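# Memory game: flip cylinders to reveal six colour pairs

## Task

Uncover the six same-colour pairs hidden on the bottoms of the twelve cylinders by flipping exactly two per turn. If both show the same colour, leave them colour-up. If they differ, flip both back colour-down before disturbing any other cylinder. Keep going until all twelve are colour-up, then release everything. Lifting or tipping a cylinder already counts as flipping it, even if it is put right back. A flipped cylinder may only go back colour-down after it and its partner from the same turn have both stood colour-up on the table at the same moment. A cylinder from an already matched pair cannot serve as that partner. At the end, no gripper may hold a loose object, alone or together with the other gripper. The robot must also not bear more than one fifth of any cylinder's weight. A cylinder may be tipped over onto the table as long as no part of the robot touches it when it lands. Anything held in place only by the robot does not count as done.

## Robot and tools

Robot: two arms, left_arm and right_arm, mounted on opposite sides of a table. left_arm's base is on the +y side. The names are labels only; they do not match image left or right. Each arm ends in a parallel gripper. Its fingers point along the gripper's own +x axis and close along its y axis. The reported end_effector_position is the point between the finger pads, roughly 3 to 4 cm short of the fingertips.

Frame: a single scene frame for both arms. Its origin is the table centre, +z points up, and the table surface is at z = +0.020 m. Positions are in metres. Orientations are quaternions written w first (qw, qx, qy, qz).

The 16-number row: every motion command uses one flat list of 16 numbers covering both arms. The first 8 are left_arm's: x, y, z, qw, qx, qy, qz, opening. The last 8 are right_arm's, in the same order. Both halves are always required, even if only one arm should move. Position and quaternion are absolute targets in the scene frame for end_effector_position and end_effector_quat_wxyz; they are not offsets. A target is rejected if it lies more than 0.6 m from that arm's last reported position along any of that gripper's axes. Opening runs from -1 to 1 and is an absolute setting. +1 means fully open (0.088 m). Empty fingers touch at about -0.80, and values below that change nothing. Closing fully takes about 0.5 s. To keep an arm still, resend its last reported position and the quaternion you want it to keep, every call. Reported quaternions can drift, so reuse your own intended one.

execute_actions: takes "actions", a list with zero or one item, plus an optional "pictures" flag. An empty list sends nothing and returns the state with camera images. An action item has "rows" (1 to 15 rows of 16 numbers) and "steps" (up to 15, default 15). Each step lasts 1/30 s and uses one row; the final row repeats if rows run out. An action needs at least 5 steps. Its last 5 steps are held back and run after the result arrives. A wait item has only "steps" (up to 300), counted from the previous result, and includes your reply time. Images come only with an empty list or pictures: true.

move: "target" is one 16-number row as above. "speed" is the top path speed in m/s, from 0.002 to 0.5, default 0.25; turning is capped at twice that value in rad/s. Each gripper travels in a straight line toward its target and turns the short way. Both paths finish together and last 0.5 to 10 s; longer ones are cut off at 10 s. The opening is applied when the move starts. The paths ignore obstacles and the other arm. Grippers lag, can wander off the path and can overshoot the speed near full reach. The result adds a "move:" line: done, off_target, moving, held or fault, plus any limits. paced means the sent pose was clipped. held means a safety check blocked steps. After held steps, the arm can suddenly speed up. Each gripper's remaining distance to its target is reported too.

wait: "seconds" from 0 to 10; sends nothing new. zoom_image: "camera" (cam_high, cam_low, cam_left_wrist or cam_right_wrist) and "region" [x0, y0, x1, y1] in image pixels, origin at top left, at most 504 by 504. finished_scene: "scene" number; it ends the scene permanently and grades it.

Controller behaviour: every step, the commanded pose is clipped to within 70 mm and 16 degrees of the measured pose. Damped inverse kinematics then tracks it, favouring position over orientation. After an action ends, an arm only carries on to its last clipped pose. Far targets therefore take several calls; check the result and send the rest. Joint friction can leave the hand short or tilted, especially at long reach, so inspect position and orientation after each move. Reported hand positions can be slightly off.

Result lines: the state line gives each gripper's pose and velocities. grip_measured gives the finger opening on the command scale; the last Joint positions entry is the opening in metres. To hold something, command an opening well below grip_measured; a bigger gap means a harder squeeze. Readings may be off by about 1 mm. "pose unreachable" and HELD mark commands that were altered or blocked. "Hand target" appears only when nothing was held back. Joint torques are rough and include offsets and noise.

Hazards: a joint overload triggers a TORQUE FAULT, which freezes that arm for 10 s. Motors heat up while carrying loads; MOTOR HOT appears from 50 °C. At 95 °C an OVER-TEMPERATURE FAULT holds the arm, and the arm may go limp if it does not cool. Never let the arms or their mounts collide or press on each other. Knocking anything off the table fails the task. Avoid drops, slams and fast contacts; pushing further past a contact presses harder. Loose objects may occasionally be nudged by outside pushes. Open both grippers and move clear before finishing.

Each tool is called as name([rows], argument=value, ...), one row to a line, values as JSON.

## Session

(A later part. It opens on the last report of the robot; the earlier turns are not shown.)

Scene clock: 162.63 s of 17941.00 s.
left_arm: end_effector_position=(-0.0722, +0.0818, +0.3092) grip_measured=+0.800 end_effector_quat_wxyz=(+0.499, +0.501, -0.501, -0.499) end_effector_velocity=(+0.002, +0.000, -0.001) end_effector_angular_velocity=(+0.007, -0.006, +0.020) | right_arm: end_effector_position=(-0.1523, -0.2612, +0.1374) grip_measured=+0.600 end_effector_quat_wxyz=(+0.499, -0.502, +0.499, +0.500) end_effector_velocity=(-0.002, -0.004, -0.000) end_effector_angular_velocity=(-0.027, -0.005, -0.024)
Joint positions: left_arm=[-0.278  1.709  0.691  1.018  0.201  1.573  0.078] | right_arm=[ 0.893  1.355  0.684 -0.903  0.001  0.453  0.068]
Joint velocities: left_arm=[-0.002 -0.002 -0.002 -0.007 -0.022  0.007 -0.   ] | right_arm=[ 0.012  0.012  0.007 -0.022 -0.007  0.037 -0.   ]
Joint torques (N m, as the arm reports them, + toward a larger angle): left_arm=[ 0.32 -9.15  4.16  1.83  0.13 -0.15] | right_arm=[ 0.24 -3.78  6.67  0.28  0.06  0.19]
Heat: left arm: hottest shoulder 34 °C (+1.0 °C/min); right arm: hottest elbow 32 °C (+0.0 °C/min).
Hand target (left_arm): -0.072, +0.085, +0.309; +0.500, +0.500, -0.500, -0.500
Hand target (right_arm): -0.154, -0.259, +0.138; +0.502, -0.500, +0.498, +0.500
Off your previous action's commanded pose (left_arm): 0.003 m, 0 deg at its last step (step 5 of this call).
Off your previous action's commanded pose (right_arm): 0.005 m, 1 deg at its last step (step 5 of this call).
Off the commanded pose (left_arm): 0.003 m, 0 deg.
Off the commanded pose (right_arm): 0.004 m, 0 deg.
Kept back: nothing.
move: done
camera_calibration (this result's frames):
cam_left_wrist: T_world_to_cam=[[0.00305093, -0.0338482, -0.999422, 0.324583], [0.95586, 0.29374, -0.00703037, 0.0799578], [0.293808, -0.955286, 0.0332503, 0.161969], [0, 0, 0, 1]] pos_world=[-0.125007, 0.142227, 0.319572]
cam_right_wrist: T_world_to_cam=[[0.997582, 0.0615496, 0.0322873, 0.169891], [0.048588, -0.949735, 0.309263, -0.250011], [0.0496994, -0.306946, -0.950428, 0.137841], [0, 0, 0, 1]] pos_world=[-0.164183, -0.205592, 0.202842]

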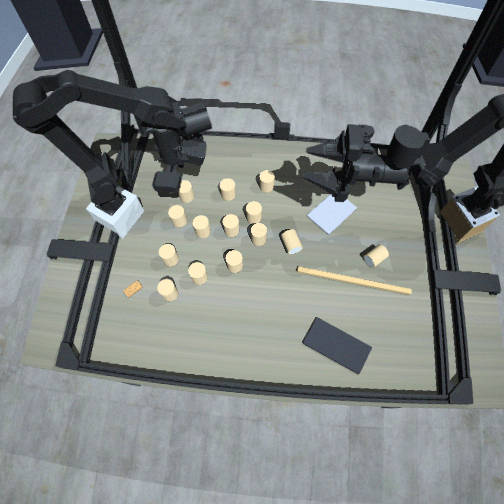

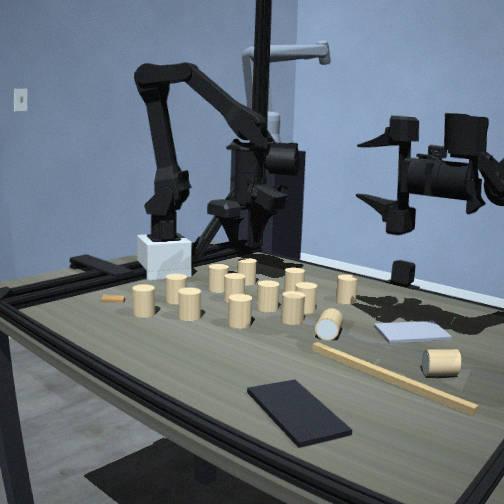

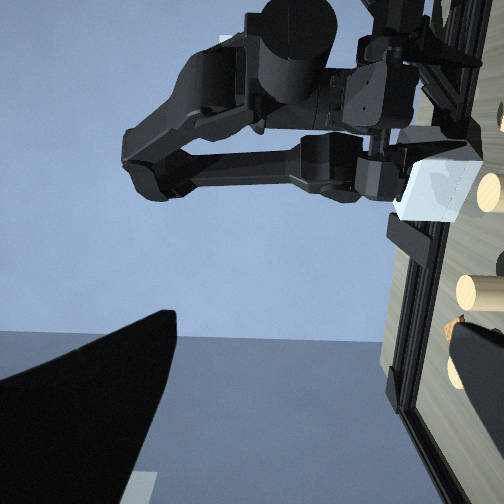

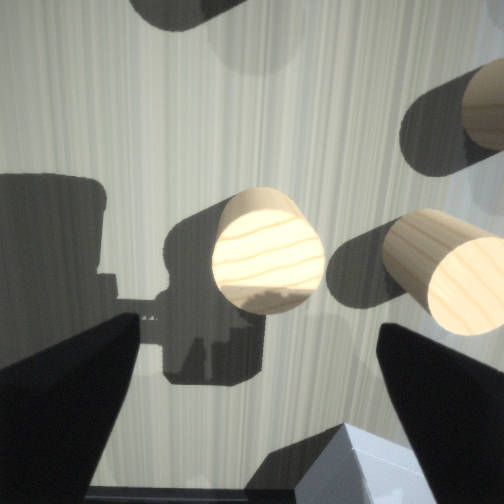

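move(target=[-0.072,0.085,0.309,0.5,0.5,-0.5,-0.5,0.8,-0.153,-0.252,0.066,0.5,-0.5,0.5,0.5,0.6])

execute_actions([
  {"rows":[[-0.072,0.085,0.309,0.5,0.5,-0.5,-0.5,0.8,-0.153,-0.252,0.066,0.5,-0.5,0.5,0.5,-0.3]],"steps":10},
])

execute_actions([
  {"rows":[[-0.072,0.085,0.309,0.5,0.5,-0.5,-0.5,0.8,-0.153,-0.252,0.15,0.5,-0.5,0.5,0.5,-0.3]],"steps":15},
])

move(target=[-0.072,0.085,0.309,0.5,0.5,-0.5,-0.5,0.8,-0.07,-0.03,0.3,0.707,0,0,0.707,-0.3], speed=0.5)

move(target=[-0.072,0.011,0.307,0.5,0.5,-0.5,-0.5,0.8,-0.07,-0.03,0.3,0.707,0,0,0.707,-0.3])

execute_actions([
  {"rows":[[-0.072,0.011,0.307,0.5,0.5,-0.5,-0.5,-0.3,-0.07,-0.03,0.3,0.707,0,0,0.707,-0.3]],"steps":12},
])

execute_actions([
  {"rows":[[-0.072,0.011,0.307,0.5,0.5,-0.5,-0.5,-0.3,-0.07,-0.03,0.3,0.707,0,0,0.707,0.6]],"steps":8},
])

execute_actions([
  {"rows":[[-0.072,0.05,0.307,0.5,0.5,-0.5,-0.5,-0.3,-0.07,-0.07,0.3,0.707,0,0,0.707,0.6]],"steps":10},
])

Scene clock: 164.27 s of 17941.00 s.
left_arm: end_effector_position=(-0.0722, +0.0818, +0.3094) grip_measured=+0.800 end_effector_quat_wxyz=(+0.500, +0.500, -0.501, -0.499) end_effector_velocity=(-0.000, +0.001, +0.001) end_effector_angular_velocity=(+0.002, +0.008, +0.015) | right_arm: end_effector_position=(-0.1545, -0.2497, +0.0697) grip_measured=+0.600 end_effector_quat_wxyz=(+0.503, -0.495, +0.498, +0.504) end_effector_velocity=(+0.000, +0.000, -0.003) end_effector_angular_velocity=(-0.001, +0.008, +0.000)
Joint positions: left_arm=[-0.278  1.708  0.691  1.018  0.201  1.573  0.078] | right_arm=[ 0.878  1.581  0.551 -0.528  0.002  0.444  0.068]
Joint velocities: left_arm=[-0.007 -0.007 -0.002 -0.007 -0.022 -0.007 -0.   ] | right_arm=[-0.007  0.012 -0.007  0.022 -0.007 -0.007 -0.   ]
Joint torques (N m, as the arm reports them, + toward a larger angle): left_arm=[ 0.32 -9.    4.28  1.8   0.16 -0.11] | right_arm=[-0.33 -4.43  3.11  0.33 -0.09 -0.21]
Heat: left arm: hottest shoulder 34 °C (+1.0 °C/min); right arm: hottest elbow 32 °C (+1.0 °C/min).
Hand target (left_arm): -0.072, +0.085, +0.309; +0.500, +0.500, -0.500, -0.500
Hand target (right_arm): -0.153, -0.253, +0.066; +0.500, -0.500, +0.500, +0.500
Off the commanded pose (left_arm): 0.003 m, 0 deg.
Off the commanded pose (right_arm): 0.005 m, 1 deg.
Kept back: nothing.
move: done
camera_calibration (this result's frames):
cam_left_wrist: T_world_to_cam=[[0.00312705, -0.0342218, -0.999409, 0.324781], [0.95586, 0.293737, -0.00706736, 0.0799675], [0.293806, -0.955273, 0.0336298, 0.161877], [0, 0, 0, 1]] pos_world=[-0.125014, 0.142262, 0.31971]
cam_right_wrist: T_world_to_cam=[[0.998084, 0.0557703, 0.026802, 0.172588], [0.0454274, -0.954549, 0.294571, -0.218777], [0.0420121, -0.292789, -0.955254, 0.0798142], [0, 0, 0, 1]] pos_world=[-0.165672, -0.19509, 0.136063]

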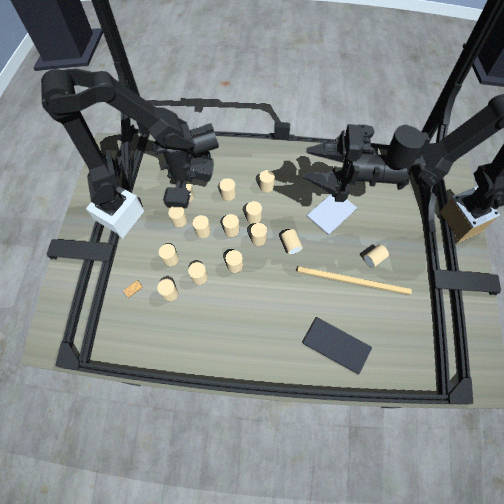

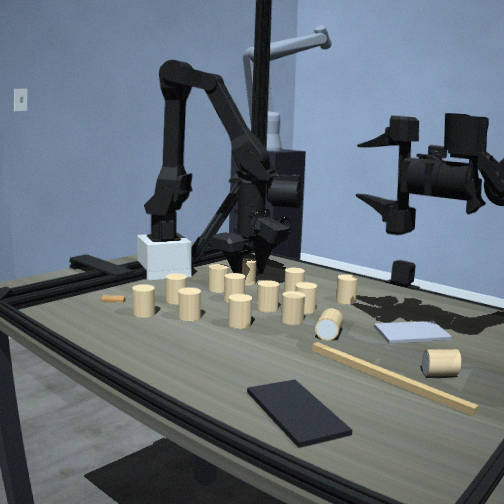

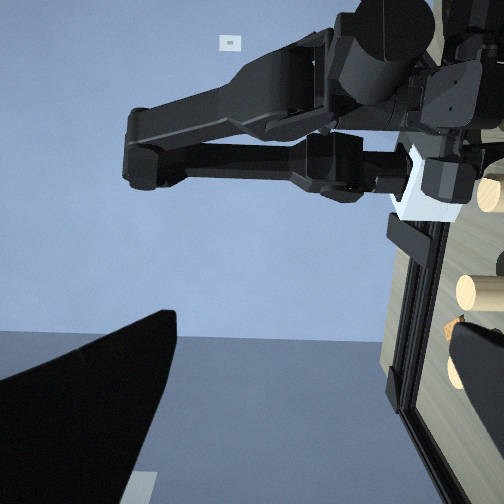

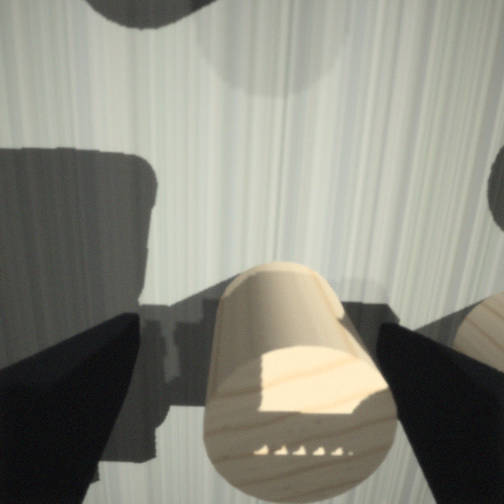

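Scene clock: 164.43 s of 17941.00 s.
left_arm: end_effector_position=(-0.0722, +0.0818, +0.3094) grip_measured=+0.800 end_effector_quat_wxyz=(+0.500, +0.500, -0.501, -0.499) end_effector_velocity=(-0.004, -0.001, +0.000) end_effector_angular_velocity=(+0.002, +0.008, -0.015) | right_arm: end_effector_position=(-0.1542, -0.2496, +0.0690) grip_measured=+0.016 end_effector_quat_wxyz=(+0.503, -0.496, +0.498, +0.503) end_effector_velocity=(-0.021, -0.001, -0.003) end_effector_angular_velocity=(-0.031, +0.139, +0.002)
Joint positions: left_arm=[-0.278  1.708  0.691  1.018  0.201  1.573  0.078] | right_arm=[ 0.877  1.585  0.551 -0.526  0.003  0.444  0.04 ]
Joint velocities: left_arm=[-0.007 -0.002  0.002 -0.007  0.007 -0.007 -0.   ] | right_arm=[-0.007  0.017 -0.002  0.051 -0.139 -0.007 -0.175]
Joint torques (N m, as the arm reports them, + toward a larger angle): left_arm=[ 0.4  -8.9   4.25  1.81  0.11 -0.14] | right_arm=[-0.27 -4.43  3.47  0.31 -0.12 -0.2 ]
Heat: left arm: hottest shoulder 34 °C (+1.0 °C/min); right arm: hottest elbow 32 °C (+1.0 °C/min).
Steps of this call (steps 1 to 5: the first 5 steps of this action). Readings (end_effector_position):
1: left_arm (-0.0722, +0.0818, +0.3094) | right_arm (-0.1544, -0.2496, +0.0695)
2: left_arm (-0.0722, +0.0818, +0.3094) | right_arm (-0.1545, -0.2496, +0.0693)
4: left_arm (-0.0722, +0.0818, +0.3094) | right_arm (-0.1542, -0.2496, +0.0690)
5: the state above

Scene clock: 164.93 s of 17941.00 s.
left_arm: end_effector_position=(-0.0722, +0.0818, +0.3094) grip_measured=+0.800 end_effector_quat_wxyz=(+0.500, +0.500, -0.501, -0.499) end_effector_velocity=(+0.002, +0.000, -0.001) end_effector_angular_velocity=(+0.007, +0.009, +0.020) | right_arm: end_effector_position=(-0.1542, -0.2499, +0.1387) grip_measured=+0.022 end_effector_quat_wxyz=(+0.502, -0.498, +0.500, +0.500) end_effector_velocity=(+0.015, -0.032, +0.063) end_effector_angular_velocity=(-0.133, -0.055, +0.005)
Joint positions: left_arm=[-0.278  1.708  0.691  1.018  0.201  1.573  0.078] | right_arm=[ 0.877  1.393  0.719 -0.894  0.002  0.443  0.04 ]
Joint velocities: left_arm=[-0.002 -0.002 -0.002 -0.007 -0.022 -0.007 -0.   ] | right_arm=[-0.002 -0.139  0.164 -0.447 -0.007 -0.007 -0.   ]
Joint torques (N m, as the arm reports them, + toward a larger angle): left_arm=[ 0.03 -8.98  4.22  1.84  0.11 -0.18] | right_arm=[-0.23 -5.69  6.36 -0.1  -0.09 -0.19]
Heat: left arm: hottest shoulder 34 °C (+1.0 °C/min); right arm: hottest elbow 32 °C (+1.0 °C/min).
Off your previous action's commanded pose (left_arm): 0.003 m, 0 deg at its last step (step 5 of this call).
Off your previous action's commanded pose (right_arm): 0.004 m, 1 deg at its last step (step 5 of this call).
Steps of this call (steps 1 to 5: the last 5 steps of your previous action; steps 6 to 15: the first 10 steps of this action). Readings (end_effector_position):
6: left_arm (-0.0722, +0.0818, +0.3094) | right_arm (-0.1533, -0.2517, +0.0742)
7: left_arm (-0.0722, +0.0818, +0.3094) | right_arm (-0.1511, -0.2563, +0.0823)
9: left_arm (-0.0722, +0.0818, +0.3094) | right_arm (-0.1521, -0.2542, +0.1022)
13: left_arm (-0.0722, +0.0818, +0.3094) | right_arm (-0.1550, -0.2481, +0.1326)
15: the state above

Scene clock: 167.63 s of 17941.00 s.
left_arm: end_effector_position=(-0.0722, +0.0819, +0.3094) grip_measured=+0.800 end_effector_quat_wxyz=(+0.500, +0.500, -0.501, -0.499) end_effector_velocity=(-0.000, +0.001, +0.001) end_effector_angular_velocity=(+0.002, +0.008, +0.005) | right_arm: end_effector_position=(-0.0718, -0.0293, +0.3014) grip_measured=+0.022 end_effector_quat_wxyz=(+0.711, +0.002, +0.000, +0.703) end_effector_velocity=(+0.002, -0.000, -0.004) end_effector_angular_velocity=(-0.008, -0.022, -0.010)
Joint positions: left_arm=[-0.278  1.708  0.691  1.018  0.201  1.573  0.078] | right_arm=[0.458 1.477 0.524 0.956 0.032 0.004 0.04 ]
Joint velocities: left_arm=[-0.002 -0.007 -0.002 -0.007 -0.007 -0.007 -0.001] | right_arm=[-0.002  0.007 -0.007  0.007  0.007 -0.022  0.   ]
Joint torques (N m, as the arm reports them, + toward a larger angle): left_arm=[ 0.19 -9.08  4.39  1.89  0.12 -0.13] | right_arm=[-0.32 -5.53  5.82  1.65 -0.12 -0.21]
Heat: left arm: hottest shoulder 35 °C (+2.0 °C/min); right arm: hottest elbow 32 °C (+0.0 °C/min).
Hand target (left_arm): -0.072, +0.085, +0.309; +0.500, +0.500, -0.500, -0.500
Hand target (right_arm): -0.071, -0.029, +0.298; +0.711, -0.001, +0.000, +0.703
Off your previous action's commanded pose (left_arm): 0.003 m, 0 deg at its last step (step 5 of this call).
Off your previous action's commanded pose (right_arm): 0.006 m, 1 deg at its last step (step 5 of this call).
Off the commanded pose (left_arm): 0.003 m, 0 deg.
Off the commanded pose (right_arm): 0.002 m, 1 deg.
Kept back: nothing.
move: done
camera_calibration (this result's frames):
cam_left_wrist: T_world_to_cam=[[0.00312705, -0.0342218, -0.999409, 0.324798], [0.95586, 0.293737, -0.00706736, 0.0799579], [0.293806, -0.955273, 0.0336298, 0.161976], [0, 0, 0, 1]] pos_world=[-0.125034, 0.14236, 0.319724]
cam_right_wrist: T_world_to_cam=[[0.997703, -0.0403784, 0.0543923, 0.0604344], [0.0395393, -0.304862, -0.951575, 0.313771], [0.0550052, 0.95154, -0.302566, 0.202928], [0, 0, 0, 1]] pos_world=[-0.083864, -0.0949965, 0.356688]

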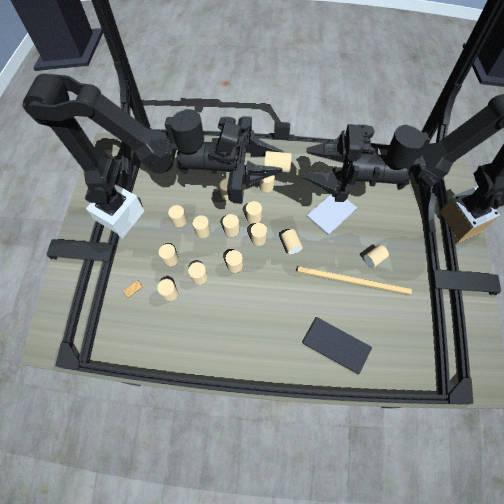

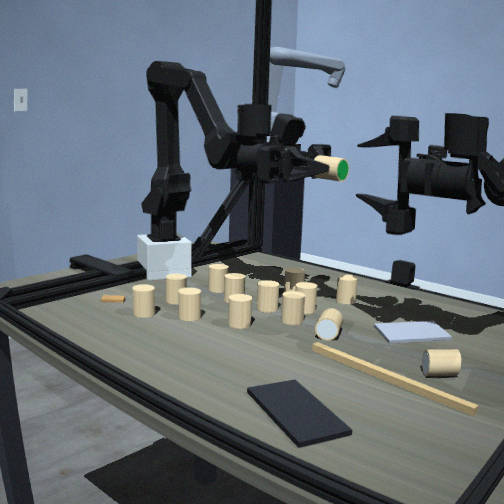

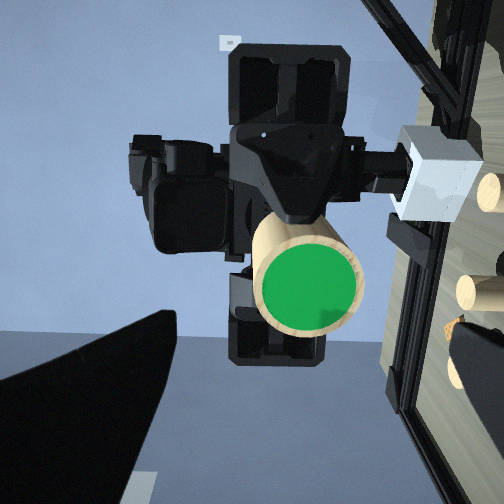

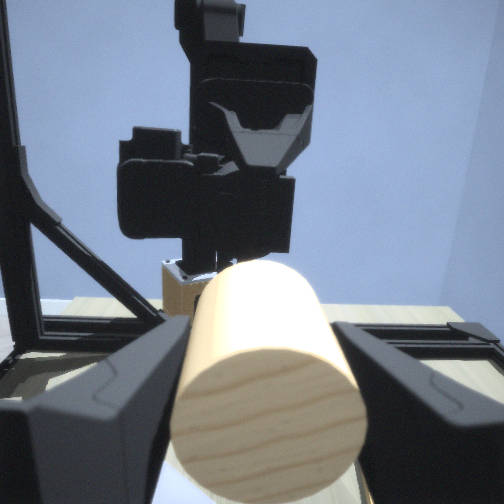

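Scene clock: 168.60 s of 17941.00 s.
left_arm: end_effector_position=(-0.0715, +0.0148, +0.3103) grip_measured=+0.800 end_effector_quat_wxyz=(+0.501, +0.499, -0.503, -0.497) end_effector_velocity=(+0.000, -0.002, +0.002) end_effector_angular_velocity=(-0.002, +0.007, +0.005) | right_arm: end_effector_position=(-0.0708, -0.0293, +0.3014) grip_measured=+0.022 end_effector_quat_wxyz=(+0.707, +0.002, +0.000, +0.707) end_effector_velocity=(+0.000, -0.000, -0.004) end_effector_angular_velocity=(-0.012, -0.022, -0.005)
Joint positions: left_arm=[-0.313  1.92   0.973  0.954  0.167  1.573  0.078] | right_arm=[0.448 1.477 0.524 0.956 0.012 0.004 0.04 ]
Joint velocities: left_arm=[-0.002  0.002  0.012 -0.007 -0.007 -0.007 -0.   ] | right_arm=[ 0.002  0.002 -0.002 -0.007  0.007 -0.022 -0.   ]
Joint torques (N m, as the arm reports them, + toward a larger angle): left_arm=[-0.3  -8.11  6.76  1.52 -0.12 -0.06] | right_arm=[-0.33 -6.64  5.63  1.46 -0.13 -0.14]
Heat: left arm: hottest shoulder 35 °C (+2.0 °C/min); right arm: hottest elbow 32 °C (+0.0 °C/min).
Hand target (left_arm): -0.072, +0.011, +0.307; +0.500, +0.500, -0.500, -0.500
Hand target (right_arm): -0.070, -0.030, +0.300; +0.707, +0.000, -0.000, +0.707
Off the commanded pose (left_arm): 0.005 m, 0 deg.
Off the commanded pose (right_arm): 0.002 m, 0 deg.
Kept back: nothing.
move: done
camera_calibration (this result's frames):
cam_left_wrist: T_world_to_cam=[[0.00404145, -0.0398671, -0.999197, 0.323446], [0.955867, 0.293695, -0.00785197, 0.0992315], [0.293772, -0.955067, 0.0392946, 0.0958794], [0, 0, 0, 1]] pos_world=[-0.124326, 0.0753223, 0.320198]
cam_right_wrist: T_world_to_cam=[[0.998063, -0.0301211, 0.0544312, 0.0596835], [0.0427253, -0.304075, -0.95169, 0.314107], [0.0452171, 0.952172, -0.302199, 0.202061], [0, 0, 0, 1]] pos_world=[-0.0821248, -0.0950866, 0.356746]

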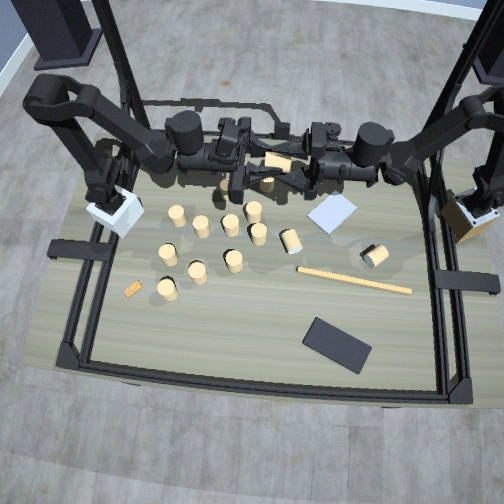

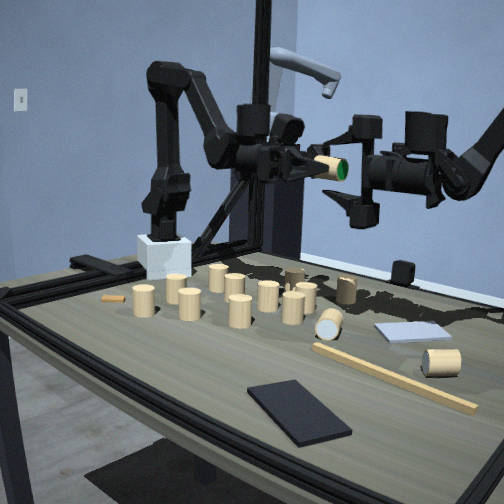

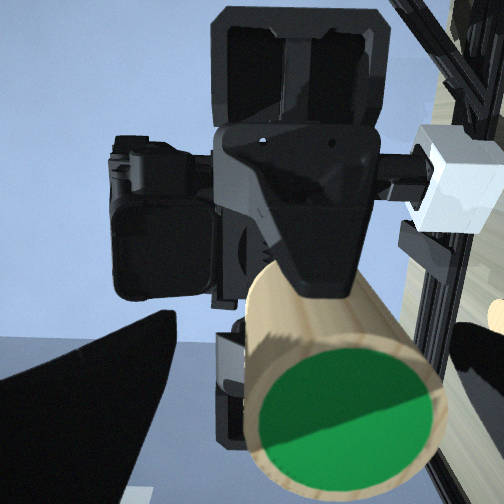

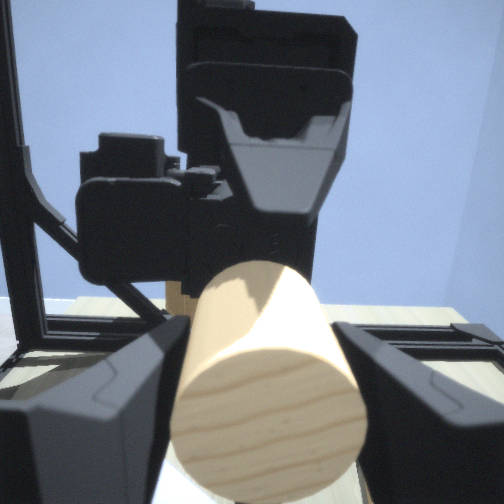

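Scene clock: 168.83 s of 17941.00 s.
left_arm: end_effector_position=(-0.0716, +0.0144, +0.3102) grip_measured=+0.019 end_effector_quat_wxyz=(+0.500, +0.499, -0.502, -0.498) end_effector_velocity=(+0.002, +0.000, +0.009) end_effector_angular_velocity=(-0.046, -0.000, +0.019) | right_arm: end_effector_position=(-0.0707, -0.0293, +0.3015) grip_measured=+0.022 end_effector_quat_wxyz=(+0.707, +0.003, +0.000, +0.707) end_effector_velocity=(-0.002, -0.001, -0.011) end_effector_angular_velocity=(-0.051, -0.008, +0.020)
Joint positions: left_arm=[-0.313  1.92   0.975  0.951  0.167  1.573  0.04 ] | right_arm=[0.447 1.477 0.524 0.957 0.011 0.004 0.04 ]
Joint velocities: left_arm=[-0.002  0.002 -0.002  0.051 -0.022 -0.007  0.038] | right_arm=[-0.002 -0.002 -0.002 -0.051 -0.022 -0.007 -0.   ]
Joint torques (N m, as the arm reports them, + toward a larger angle): left_arm=[-0.07 -7.94  6.72  1.6  -0.11 -0.08] | right_arm=[-0.33 -6.62  5.59  1.44 -0.13 -0.14]
Heat: left arm: hottest shoulder 35 °C (+2.0 °C/min); right arm: hottest elbow 32 °C (+0.0 °C/min).
Steps of this call (steps 1 to 7: the first 7 steps of this action). Readings (end_effector_position):
1: left_arm (-0.0715, +0.0147, +0.3102) | right_arm (-0.0708, -0.0293, +0.3014)
2: left_arm (-0.0715, +0.0146, +0.3104) | right_arm (-0.0708, -0.0293, +0.3014)
4: left_arm (-0.0717, +0.0145, +0.3104) | right_arm (-0.0707, -0.0293, +0.3014)
7: the state above

Scene clock: 169.10 s of 17941.00 s.
left_arm: end_effector_position=(-0.0716, +0.0143, +0.3100) grip_measured=+0.024 end_effector_quat_wxyz=(+0.500, +0.499, -0.502, -0.498) end_effector_velocity=(+0.002, +0.000, -0.011) end_effector_angular_velocity=(+0.036, +0.013, +0.020) | right_arm: end_effector_position=(-0.0707, -0.0293, +0.3015) grip_measured=+0.077 end_effector_quat_wxyz=(+0.707, +0.003, +0.000, +0.707) end_effector_velocity=(+0.002, -0.001, -0.002) end_effector_angular_velocity=(-0.007, -0.007, -0.000)
Joint positions: left_arm=[-0.313  1.921  0.975  0.951  0.167  1.573  0.04 ] | right_arm=[0.447 1.477 0.524 0.957 0.011 0.004 0.043]
Joint velocities: left_arm=[-0.002  0.007 -0.007 -0.022 -0.022 -0.007 -0.   ] | right_arm=[-0.007 -0.002 -0.002 -0.007 -0.007 -0.007  0.113]
Joint torques (N m, as the arm reports them, + toward a larger angle): left_arm=[-0.16 -8.24  6.77  1.59 -0.12 -0.13] | right_arm=[-0.29 -6.62  5.6   1.43 -0.1  -0.14]
Heat: left arm: hottest shoulder 35 °C (+2.0 °C/min); right arm: hottest elbow 32 °C (+0.0 °C/min).
Off your previous action's commanded pose (left_arm): 0.005 m, 0 deg at its last step (step 5 of this call).
Off your previous action's commanded pose (right_arm): 0.002 m, 0 deg at its last step (step 5 of this call).
Steps of this call (steps 1 to 5: the last 5 steps of your previous action; steps 6 to 8: the first 3 steps of this action). Readings (end_effector_position):
6: left_arm (-0.0716, +0.0143, +0.3102) | right_arm (-0.0707, -0.0293, +0.3015)
7: left_arm (-0.0716, +0.0143, +0.3102) | right_arm (-0.0707, -0.0293, +0.3015)
8: the state above

Scene clock: 169.43 s of 17941.00 s.
left_arm: end_effector_position=(-0.0725, +0.0357, +0.3033) grip_measured=+0.023 end_effector_quat_wxyz=(+0.498, +0.502, -0.498, -0.502) end_effector_velocity=(+0.001, +0.098, -0.023) end_effector_angular_velocity=(+0.065, +0.005, -0.000) | right_arm: end_effector_position=(-0.0704, -0.0555, +0.3011) grip_measured=+0.577 end_effector_quat_wxyz=(+0.707, +0.003, -0.001, +0.707) end_effector_velocity=(-0.001, -0.104, +0.015) end_effector_angular_velocity=(+0.032, -0.007, +0.019)
Joint positions: left_arm=[-0.305  1.866  0.876  0.981  0.174  1.573  0.04 ] | right_arm=[0.447 1.365 0.43  0.941 0.011 0.004 0.067]
Joint velocities: left_arm=[ 0.051 -0.271 -0.432  0.095  0.051  0.007 -0.   ] | right_arm=[-0.002 -0.52  -0.335 -0.154 -0.022 -0.007  0.01 ]
Joint torques (N m, as the arm reports them, + toward a larger angle): left_arm=[ -0.07 -11.1    4.99   1.98   0.09  -0.1 ] | right_arm=[-0.15 -6.16  5.16  1.16 -0.08 -0.14]
Heat: left arm: hottest shoulder 35 °C (+2.0 °C/min); right arm: hottest elbow 32 °C (+0.0 °C/min).
Off your previous action's commanded pose (left_arm): 0.004 m, 0 deg at its last step (step 5 of this call).
Off your previous action's commanded pose (right_arm): 0.002 m, 0 deg at its last step (step 5 of this call).
Steps of this call (steps 1 to 5: the last 5 steps of your previous action; steps 6 to 10: the first 5 steps of this action). Readings (end_effector_position):
6: left_arm (-0.0719, +0.0169, +0.3084) | right_arm (-0.0707, -0.0333, +0.3014)
7: left_arm (-0.0721, +0.0220, +0.3070) | right_arm (-0.0706, -0.0398, +0.3003)
9: left_arm (-0.0726, +0.0321, +0.3041) | right_arm (-0.0705, -0.0518, +0.3004)
10: the state above

A=green. All six colours known. Try B.

move(target=[-0.21,0.28,0.135,0,0.707,0,-0.707,-0.3,-0.17,-0.134,0.135,0.5,-0.5,0.5,0.5,0.6], speed=0.5)

Scene clock: 172.03 s of 17941.00 s.
left_arm: end_effector_position=(-0.2088, +0.2803, +0.1337) grip_measured=+0.021 end_effector_quat_wxyz=(+0.004, +0.705, +0.002, -0.710) end_effector_velocity=(+0.002, +0.006, -0.003) end_effector_angular_velocity=(+0.033, -0.017, +0.020) | right_arm: end_effector_position=(-0.1675, -0.1361, +0.1380) grip_measured=+0.600 end_effector_quat_wxyz=(+0.499, -0.500, +0.494, +0.507) end_effector_velocity=(-0.002, -0.002, -0.001) end_effector_angular_velocity=(-0.028, +0.014, +0.005)
Joint positions: left_arm=[-0.771  1.673  0.867 -0.76   0.006  1.271  0.04 ] | right_arm=[ 0.76   1.805  1.141 -0.896  0.001  0.311  0.068]
Joint velocities: left_arm=[-0.002  0.012 -0.002 -0.022 -0.007 -0.022 -0.   ] | right_arm=[-0.002  0.012  0.012 -0.022 -0.022 -0.007 -0.   ]
Joint torques (N m, as the arm reports them, + toward a larger angle): left_arm=[-0.12 -5.24  5.83  0.17  0.11 -0.05] | right_arm=[ 0.32 -7.15  6.7  -0.08 -0.13  0.2 ]
Heat: left arm: hottest shoulder 35 °C (+2.0 °C/min); right arm: hottest elbow 33 °C (+1.0 °C/min).
Hand target (left_arm): -0.211, +0.279, +0.133; +0.002, +0.704, +0.004, -0.710
Hand target (right_arm): -0.169, -0.135, +0.136; +0.497, -0.502, +0.498, +0.504
Off your previous action's commanded pose (left_arm): 0.007 m, 0 deg at its last step (step 5 of this call).
Off your previous action's commanded pose (right_arm): 0.006 m, 1 deg at its last step (step 5 of this call).
Off the commanded pose (left_arm): 0.002 m, 1 deg.
Off the commanded pose (right_arm): 0.004 m, 1 deg.
Kept back: nothing.
move: done
camera_calibration (this result's frames):
cam_left_wrist: T_world_to_cam=[[-0.00797169, 0.999323, -0.0359298, -0.264418], [0.957817, 0.0179529, 0.286818, 0.189436], [0.287269, -0.0321277, -0.957311, 0.269873], [0, 0, 0, 1]] pos_world=[-0.261079, 0.269509, 0.194518]
cam_right_wrist: T_world_to_cam=[[0.997048, 0.0714073, 0.0282056, 0.179207], [0.0599075, -0.953347, 0.295873, -0.127455], [0.0480173, -0.29331, -0.954811, 0.179744], [0, 0, 0, 1]] pos_world=[-0.179674, -0.081585, 0.204277]

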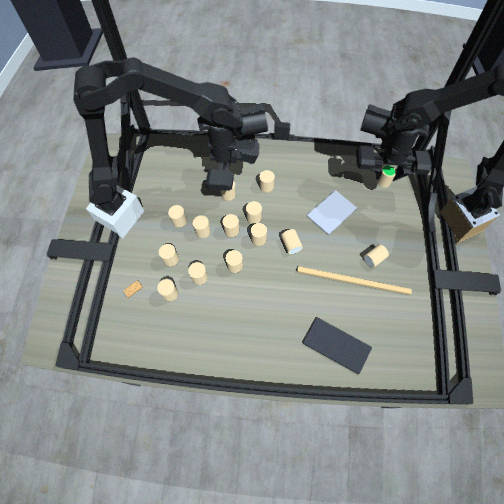

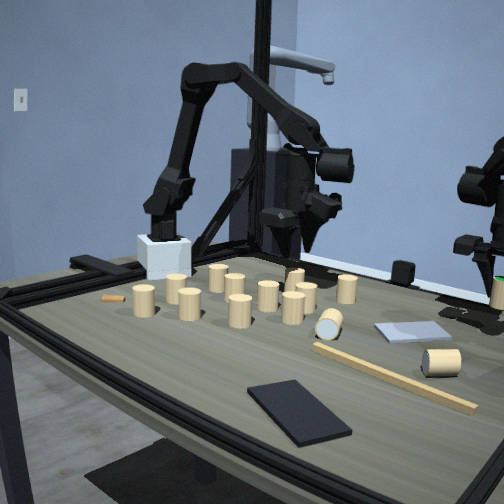

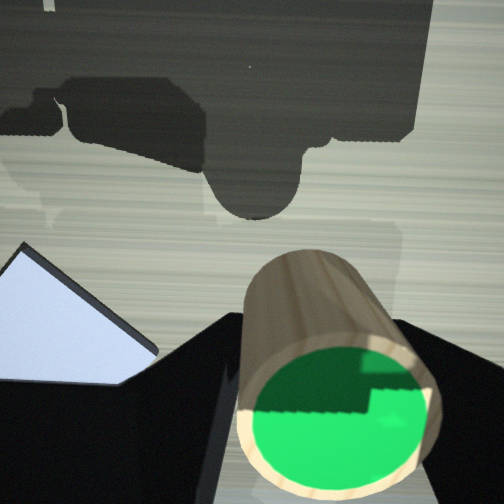

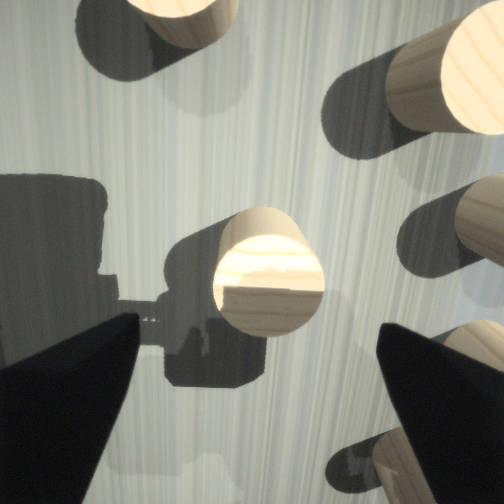

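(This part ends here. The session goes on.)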